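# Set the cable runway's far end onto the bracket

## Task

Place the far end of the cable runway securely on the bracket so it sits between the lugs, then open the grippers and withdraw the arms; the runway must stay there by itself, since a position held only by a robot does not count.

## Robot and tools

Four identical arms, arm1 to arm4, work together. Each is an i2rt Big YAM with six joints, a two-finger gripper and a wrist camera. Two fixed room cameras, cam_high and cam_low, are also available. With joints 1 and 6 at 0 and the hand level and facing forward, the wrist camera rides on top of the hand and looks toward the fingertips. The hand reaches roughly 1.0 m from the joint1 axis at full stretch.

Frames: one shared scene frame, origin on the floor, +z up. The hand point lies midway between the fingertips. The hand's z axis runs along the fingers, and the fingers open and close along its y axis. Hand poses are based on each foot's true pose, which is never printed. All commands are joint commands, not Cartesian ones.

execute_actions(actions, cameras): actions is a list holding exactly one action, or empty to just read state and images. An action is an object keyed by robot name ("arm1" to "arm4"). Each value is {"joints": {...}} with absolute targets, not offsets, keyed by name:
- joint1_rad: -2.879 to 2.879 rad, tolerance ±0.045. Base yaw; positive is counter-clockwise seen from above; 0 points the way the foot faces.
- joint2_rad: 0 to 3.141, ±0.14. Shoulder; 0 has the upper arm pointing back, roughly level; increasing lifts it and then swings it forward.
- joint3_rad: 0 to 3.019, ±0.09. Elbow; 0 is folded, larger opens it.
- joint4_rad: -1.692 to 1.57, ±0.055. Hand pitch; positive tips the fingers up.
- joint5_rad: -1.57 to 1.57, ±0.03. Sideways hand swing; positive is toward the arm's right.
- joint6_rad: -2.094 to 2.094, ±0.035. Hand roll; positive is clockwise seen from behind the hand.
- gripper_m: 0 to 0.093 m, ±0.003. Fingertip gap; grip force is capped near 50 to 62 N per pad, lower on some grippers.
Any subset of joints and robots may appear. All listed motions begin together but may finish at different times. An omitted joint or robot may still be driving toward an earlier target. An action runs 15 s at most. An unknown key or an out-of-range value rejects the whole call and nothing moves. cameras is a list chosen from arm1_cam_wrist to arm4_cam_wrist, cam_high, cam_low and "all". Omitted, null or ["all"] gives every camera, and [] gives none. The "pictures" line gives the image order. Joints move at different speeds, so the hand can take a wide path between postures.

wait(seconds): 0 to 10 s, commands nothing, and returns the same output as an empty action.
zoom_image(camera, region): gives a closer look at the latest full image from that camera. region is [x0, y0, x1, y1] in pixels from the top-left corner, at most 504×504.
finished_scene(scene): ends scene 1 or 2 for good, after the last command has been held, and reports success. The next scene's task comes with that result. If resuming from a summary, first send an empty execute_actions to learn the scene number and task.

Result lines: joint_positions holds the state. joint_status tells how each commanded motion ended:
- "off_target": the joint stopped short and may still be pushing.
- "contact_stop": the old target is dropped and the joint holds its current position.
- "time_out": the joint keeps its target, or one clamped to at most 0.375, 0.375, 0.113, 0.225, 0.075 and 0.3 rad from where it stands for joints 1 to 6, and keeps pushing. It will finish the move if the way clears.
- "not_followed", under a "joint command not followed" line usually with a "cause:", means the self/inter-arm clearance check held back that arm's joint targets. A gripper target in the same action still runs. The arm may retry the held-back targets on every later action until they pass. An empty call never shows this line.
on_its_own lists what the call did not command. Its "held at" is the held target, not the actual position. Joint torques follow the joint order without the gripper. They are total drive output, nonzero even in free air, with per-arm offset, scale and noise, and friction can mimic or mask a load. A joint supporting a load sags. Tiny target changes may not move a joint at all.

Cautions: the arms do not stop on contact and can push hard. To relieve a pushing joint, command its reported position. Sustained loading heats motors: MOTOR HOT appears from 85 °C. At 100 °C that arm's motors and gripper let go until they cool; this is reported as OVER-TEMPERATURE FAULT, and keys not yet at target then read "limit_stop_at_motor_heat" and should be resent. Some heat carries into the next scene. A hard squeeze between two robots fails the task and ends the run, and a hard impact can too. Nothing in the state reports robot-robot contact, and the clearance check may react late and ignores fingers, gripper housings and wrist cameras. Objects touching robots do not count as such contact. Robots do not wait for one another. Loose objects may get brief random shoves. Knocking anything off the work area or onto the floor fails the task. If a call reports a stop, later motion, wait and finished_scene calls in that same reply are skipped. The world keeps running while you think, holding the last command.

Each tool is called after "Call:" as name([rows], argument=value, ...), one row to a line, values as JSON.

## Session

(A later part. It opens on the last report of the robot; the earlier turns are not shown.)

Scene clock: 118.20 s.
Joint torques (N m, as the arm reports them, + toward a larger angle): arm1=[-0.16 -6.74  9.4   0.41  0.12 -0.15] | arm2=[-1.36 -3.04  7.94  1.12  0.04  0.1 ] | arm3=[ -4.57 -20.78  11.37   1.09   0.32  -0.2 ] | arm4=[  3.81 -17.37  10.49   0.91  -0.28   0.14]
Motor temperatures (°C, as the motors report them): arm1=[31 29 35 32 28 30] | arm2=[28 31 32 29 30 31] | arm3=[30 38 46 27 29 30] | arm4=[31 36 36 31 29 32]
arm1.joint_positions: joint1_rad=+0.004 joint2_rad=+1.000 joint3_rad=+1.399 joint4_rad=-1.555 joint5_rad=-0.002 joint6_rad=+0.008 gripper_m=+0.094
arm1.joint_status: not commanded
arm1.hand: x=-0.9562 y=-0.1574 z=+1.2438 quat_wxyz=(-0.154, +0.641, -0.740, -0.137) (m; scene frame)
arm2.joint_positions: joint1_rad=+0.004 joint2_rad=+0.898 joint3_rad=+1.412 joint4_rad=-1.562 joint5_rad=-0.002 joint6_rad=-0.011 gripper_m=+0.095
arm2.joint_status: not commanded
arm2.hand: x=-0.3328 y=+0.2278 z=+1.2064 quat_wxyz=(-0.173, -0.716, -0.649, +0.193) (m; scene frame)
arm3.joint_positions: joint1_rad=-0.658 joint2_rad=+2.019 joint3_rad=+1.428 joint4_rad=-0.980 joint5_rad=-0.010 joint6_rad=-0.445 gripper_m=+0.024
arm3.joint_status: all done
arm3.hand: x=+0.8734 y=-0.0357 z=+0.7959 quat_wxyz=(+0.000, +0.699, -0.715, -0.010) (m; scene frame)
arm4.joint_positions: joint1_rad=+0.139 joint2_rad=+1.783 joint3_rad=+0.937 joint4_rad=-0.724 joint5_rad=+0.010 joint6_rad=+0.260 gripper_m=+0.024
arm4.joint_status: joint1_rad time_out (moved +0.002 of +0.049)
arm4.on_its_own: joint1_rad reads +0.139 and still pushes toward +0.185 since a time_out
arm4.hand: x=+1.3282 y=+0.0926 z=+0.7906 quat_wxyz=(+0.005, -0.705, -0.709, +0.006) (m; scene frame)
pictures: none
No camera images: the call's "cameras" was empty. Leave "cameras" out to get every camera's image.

Not moving; likely seated. Unload and release.

Call:
execute_actions([
  {"arm3":{"joints":{"joint1_rad":-0.658,"joint2_rad":2.03,"joint3_rad":1.43}},"arm4":{"joints":{"joint1_rad":0.139,"joint2_rad":1.79,"joint3_rad":0.94}}},
], cameras=[])

Call:
execute_actions([
  {"arm3":{"joints":{"gripper_m":0.05}},"arm4":{"joints":{"gripper_m":0.045}}},
], cameras=[])

Call:
execute_actions([
  {"arm3":{"joints":{"joint2_rad":1.75,"joint3_rad":1.5,"joint4_rad":-1.25}},"arm4":{"joints":{"joint2_rad":1.5,"joint3_rad":1.05,"joint4_rad":-1.1}}},
])

Scene clock: 120.73 s.
Joint torques (N m, as the arm reports them, + toward a larger angle): arm1=[-0.19 -6.77  9.39  0.42  0.12 -0.15] | arm2=[-1.51 -3.04  7.98  1.12  0.03  0.1 ] | arm3=[ -0.79 -19.12   8.15   0.87   0.28  -0.19] | arm4=[  0.16 -13.54   7.27   0.88  -0.28   0.15]
Motor temperatures (°C, as the motors report them): arm1=[31 29 35 32 28 30] | arm2=[28 31 32 29 30 31] | arm3=[30 38 46 27 29 30] | arm4=[31 36 35 31 29 32]
arm1.joint_positions: joint1_rad=+0.004 joint2_rad=+1.000 joint3_rad=+1.399 joint4_rad=-1.555 joint5_rad=-0.002 joint6_rad=+0.008 gripper_m=+0.094
arm1.joint_status: not commanded
arm1.hand: x=-0.9562 y=-0.1574 z=+1.2438 quat_wxyz=(-0.154, +0.641, -0.740, -0.137) (m; scene frame)
arm2.joint_positions: joint1_rad=+0.004 joint2_rad=+0.898 joint3_rad=+1.412 joint4_rad=-1.562 joint5_rad=-0.002 joint6_rad=-0.011 gripper_m=+0.095
arm2.joint_status: not commanded
arm2.hand: x=-0.3328 y=+0.2278 z=+1.2064 quat_wxyz=(-0.173, -0.716, -0.649, +0.193) (m; scene frame)
arm3.joint_positions: joint1_rad=-0.657 joint2_rad=+2.019 joint3_rad=+1.428 joint4_rad=-0.980 joint5_rad=-0.010 joint6_rad=-0.445 gripper_m=+0.024
arm3.joint_status: all done
arm3.hand: x=+0.8730 y=-0.0356 z=+0.7959 quat_wxyz=(+0.000, +0.699, -0.715, -0.010) (m; scene frame)
arm4.joint_positions: joint1_rad=+0.138 joint2_rad=+1.783 joint3_rad=+0.936 joint4_rad=-0.723 joint5_rad=+0.009 joint6_rad=+0.260 gripper_m=+0.024
arm4.joint_status: all done
arm4.hand: x=+1.3280 y=+0.0931 z=+0.7903 quat_wxyz=(+0.006, -0.705, -0.709, +0.006) (m; scene frame)
pictures: none
No camera images: the call's "cameras" was empty. Leave "cameras" out to get every camera's image.

Scene clock: 121.33 s.
Joint torques (N m, as the arm reports them, + toward a larger angle): arm1=[-0.17 -6.71  9.4   0.41  0.12 -0.16] | arm2=[-1.36 -2.94  7.99  1.16  0.04  0.1 ] | arm3=[ -0.24 -19.01   8.1    0.8    0.04  -0.19] | arm4=[ -0.08 -13.71   7.18   0.72  -0.03   0.1 ]
Motor temperatures (°C, as the motors report them): arm1=[31 29 35 32 28 30] | arm2=[28 31 32 29 30 31] | arm3=[30 38 45 27 29 30] | arm4=[31 36 35 31 29 32]
arm1.joint_positions: joint1_rad=+0.004 joint2_rad=+1.000 joint3_rad=+1.399 joint4_rad=-1.555 joint5_rad=-0.002 joint6_rad=+0.008 gripper_m=+0.094
arm1.joint_status: not commanded
arm1.hand: x=-0.9562 y=-0.1574 z=+1.2438 quat_wxyz=(-0.154, +0.641, -0.740, -0.137) (m; scene frame)
arm2.joint_positions: joint1_rad=+0.004 joint2_rad=+0.898 joint3_rad=+1.412 joint4_rad=-1.562 joint5_rad=-0.002 joint6_rad=-0.011 gripper_m=+0.095
arm2.joint_status: not commanded
arm2.hand: x=-0.3328 y=+0.2278 z=+1.2064 quat_wxyz=(-0.173, -0.716, -0.649, +0.193) (m; scene frame)
arm3.joint_positions: joint1_rad=-0.657 joint2_rad=+2.019 joint3_rad=+1.428 joint4_rad=-0.979 joint5_rad=-0.002 joint6_rad=-0.445 gripper_m=+0.050
arm3.joint_status: all done
arm3.hand: x=+0.8743 y=-0.0361 z=+0.7959 quat_wxyz=(-0.001, +0.699, -0.715, -0.006) (m; scene frame)
arm4.joint_positions: joint1_rad=+0.138 joint2_rad=+1.783 joint3_rad=+0.936 joint4_rad=-0.720 joint5_rad=+0.003 joint6_rad=+0.266 gripper_m=+0.045
arm4.joint_status: all done
arm4.hand: x=+1.3293 y=+0.0927 z=+0.7903 quat_wxyz=(+0.003, -0.707, -0.707, +0.004) (m; scene frame)
pictures: none
No camera images: the call's "cameras" was empty. Leave "cameras" out to get every camera's image.

Scene clock: 122.67 s.
Joint torques (N m, as the arm reports them, + toward a larger angle): arm1=[-0.18 -6.73  9.4   0.41  0.12 -0.16] | arm2=[-1.58 -3.05  8.03  1.14  0.02  0.1 ] | arm3=[  0.15 -15.42  11.09   0.24   0.    -0.13] | arm4=[  0.1  -10.99  11.78  -0.17  -0.03   0.11]
Motor temperatures (°C, as the motors report them): arm1=[31 29 35 32 28 30] | arm2=[28 31 32 29 30 31] | arm3=[30 38 45 27 29 30] | arm4=[31 36 35 31 29 32]
arm1.joint_positions: joint1_rad=+0.004 joint2_rad=+1.000 joint3_rad=+1.399 joint4_rad=-1.555 joint5_rad=-0.002 joint6_rad=+0.008 gripper_m=+0.094
arm1.joint_status: not commanded
arm1.hand: x=-0.9562 y=-0.1574 z=+1.2438 quat_wxyz=(-0.154, +0.641, -0.740, -0.137) (m; scene frame)
arm2.joint_positions: joint1_rad=+0.004 joint2_rad=+0.898 joint3_rad=+1.412 joint4_rad=-1.562 joint5_rad=-0.002 joint6_rad=-0.011 gripper_m=+0.095
arm2.joint_status: not commanded
arm2.hand: x=-0.3328 y=+0.2278 z=+1.2064 quat_wxyz=(-0.173, -0.716, -0.649, +0.193) (m; scene frame)
arm3.joint_positions: joint1_rad=-0.657 joint2_rad=+1.729 joint3_rad=+1.481 joint4_rad=-1.239 joint5_rad=-0.002 joint6_rad=-0.445 gripper_m=+0.050
arm3.joint_status: all done
arm3.hand: x=+0.8639 y=-0.0600 z=+0.9668 quat_wxyz=(-0.041, +0.698, -0.714, -0.020) (m; scene frame)
arm4.joint_positions: joint1_rad=+0.138 joint2_rad=+1.486 joint3_rad=+1.023 joint4_rad=-1.089 joint5_rad=+0.003 joint6_rad=+0.266 gripper_m=+0.045
arm4.joint_status: all done
arm4.hand: x=+1.3256 y=+0.1096 z=+0.9333 quat_wxyz=(-0.004, -0.707, -0.707, +0.007) (m; scene frame)
pictures: arm1_cam_wrist, arm2_cam_wrist, arm3_cam_wrist, arm4_cam_wrist, cam_high, cam_low
Images, in order (width x height): arm1_cam_wrist 504x504, arm2_cam_wrist 504x504, arm3_cam_wrist 504x504, arm4_cam_wrist 504x504, cam_high 672x504, cam_low 672x504.

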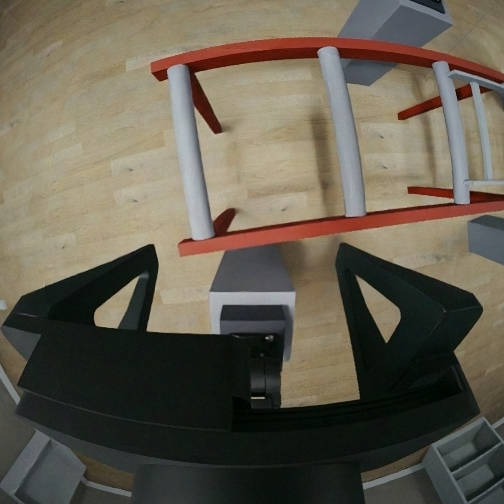

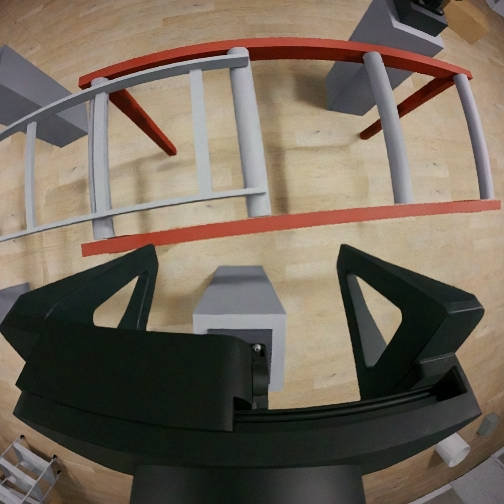

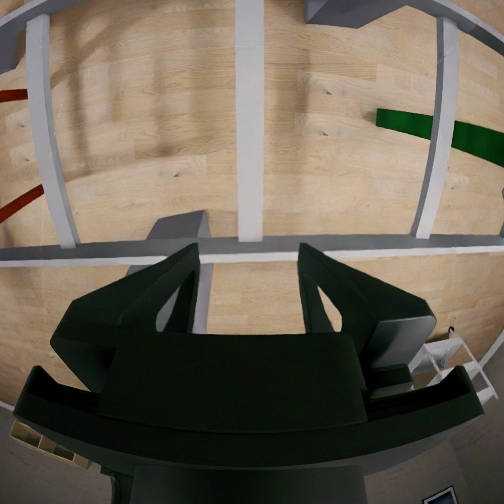

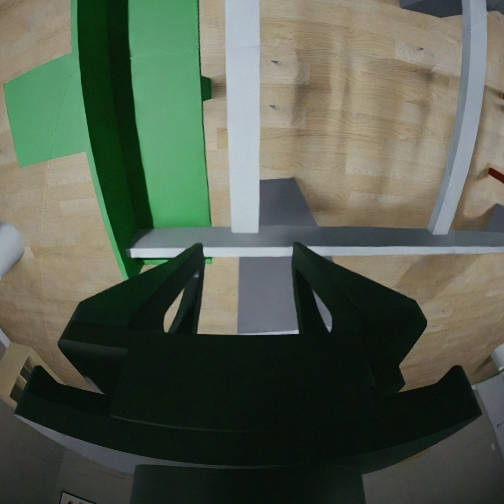

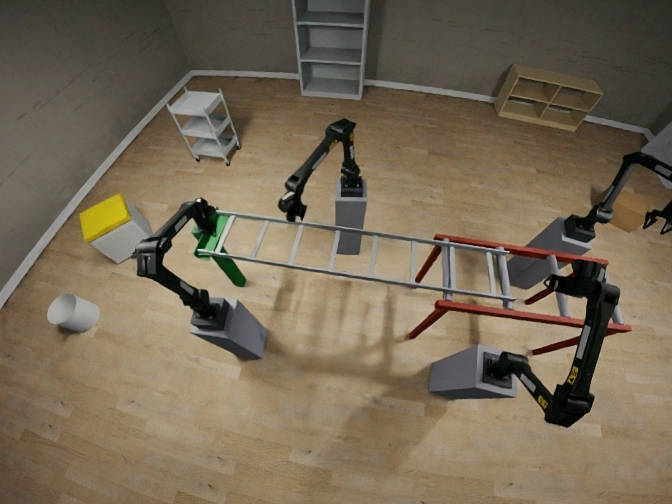

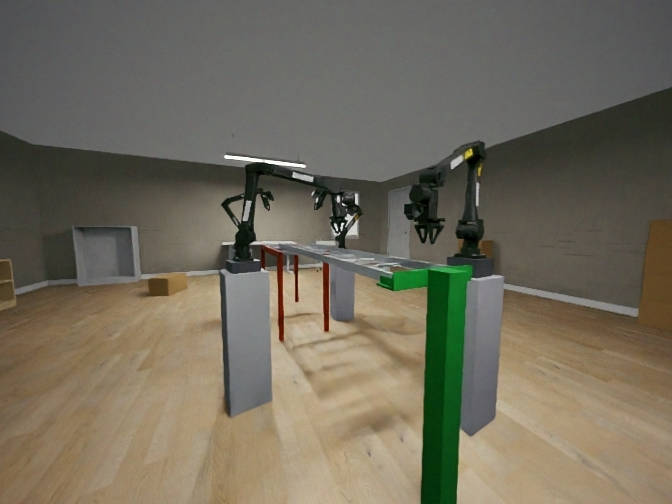

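Seated against the wall. Move further clear and finish.

Call:
execute_actions([
  {"arm3":{"joints":{"joint2_rad":1.1}},"arm4":{"joints":{"joint2_rad":0.9}}},
], cameras=["cam_high"])

Call:
finished_scene(scene=1)

Scene clock: 125.40 s.
Joint torques (N m, as the arm reports them, + toward a larger angle): arm1=[-0.15 -6.75  9.4   0.41  0.12 -0.16] | arm2=[-1.43 -3.03  8.02  1.17  0.03  0.1 ] | arm3=[-0.86 -6.84 11.35  1.26  0.04 -0.17] | arm4=[ 0.11 -3.72 13.88  1.1  -0.03  0.1 ]
Motor temperatures (°C, as the motors report them): arm1=[31 29 35 32 28 30] | arm2=[28 31 32 29 30 31] | arm3=[30 37 45 27 29 30] | arm4=[31 36 35 31 29 32]
arm1.joint_positions: joint1_rad=+0.004 joint2_rad=+1.000 joint3_rad=+1.399 joint4_rad=-1.555 joint5_rad=-0.002 joint6_rad=+0.008 gripper_m=+0.094
arm1.joint_status: not commanded
arm1.hand: x=-0.9562 y=-0.1574 z=+1.2438 quat_wxyz=(-0.154, +0.641, -0.740, -0.137) (m; scene frame)
arm2.joint_positions: joint1_rad=+0.004 joint2_rad=+0.898 joint3_rad=+1.412 joint4_rad=-1.562 joint5_rad=-0.002 joint6_rad=-0.011 gripper_m=+0.095
arm2.joint_status: not commanded
arm2.hand: x=-0.3328 y=+0.2278 z=+1.2064 quat_wxyz=(-0.173, -0.716, -0.649, +0.193) (m; scene frame)
arm3.joint_positions: joint1_rad=-0.657 joint2_rad=+1.102 joint3_rad=+1.486 joint4_rad=-1.239 joint5_rad=-0.002 joint6_rad=-0.445 gripper_m=+0.050
arm3.joint_status: all done
arm3.hand: x=+0.8147 y=-0.1633 z=+1.2677 quat_wxyz=(-0.333, +0.653, -0.670, -0.119) (m; scene frame)
arm4.joint_positions: joint1_rad=+0.138 joint2_rad=+0.891 joint3_rad=+1.023 joint4_rad=-1.090 joint5_rad=+0.003 joint6_rad=+0.266 gripper_m=+0.045
arm4.joint_status: all done
arm4.hand: x=+1.3148 y=+0.1545 z=+1.1533 quat_wxyz=(-0.258, -0.675, -0.675, +0.153) (m; scene frame)
pictures: cam_high
Images, in order (width x height): cam_high 672x504.

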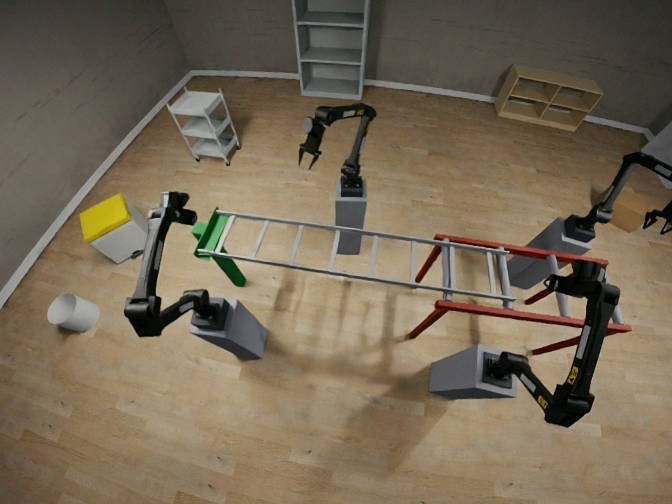

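The scene is finished: the task was done.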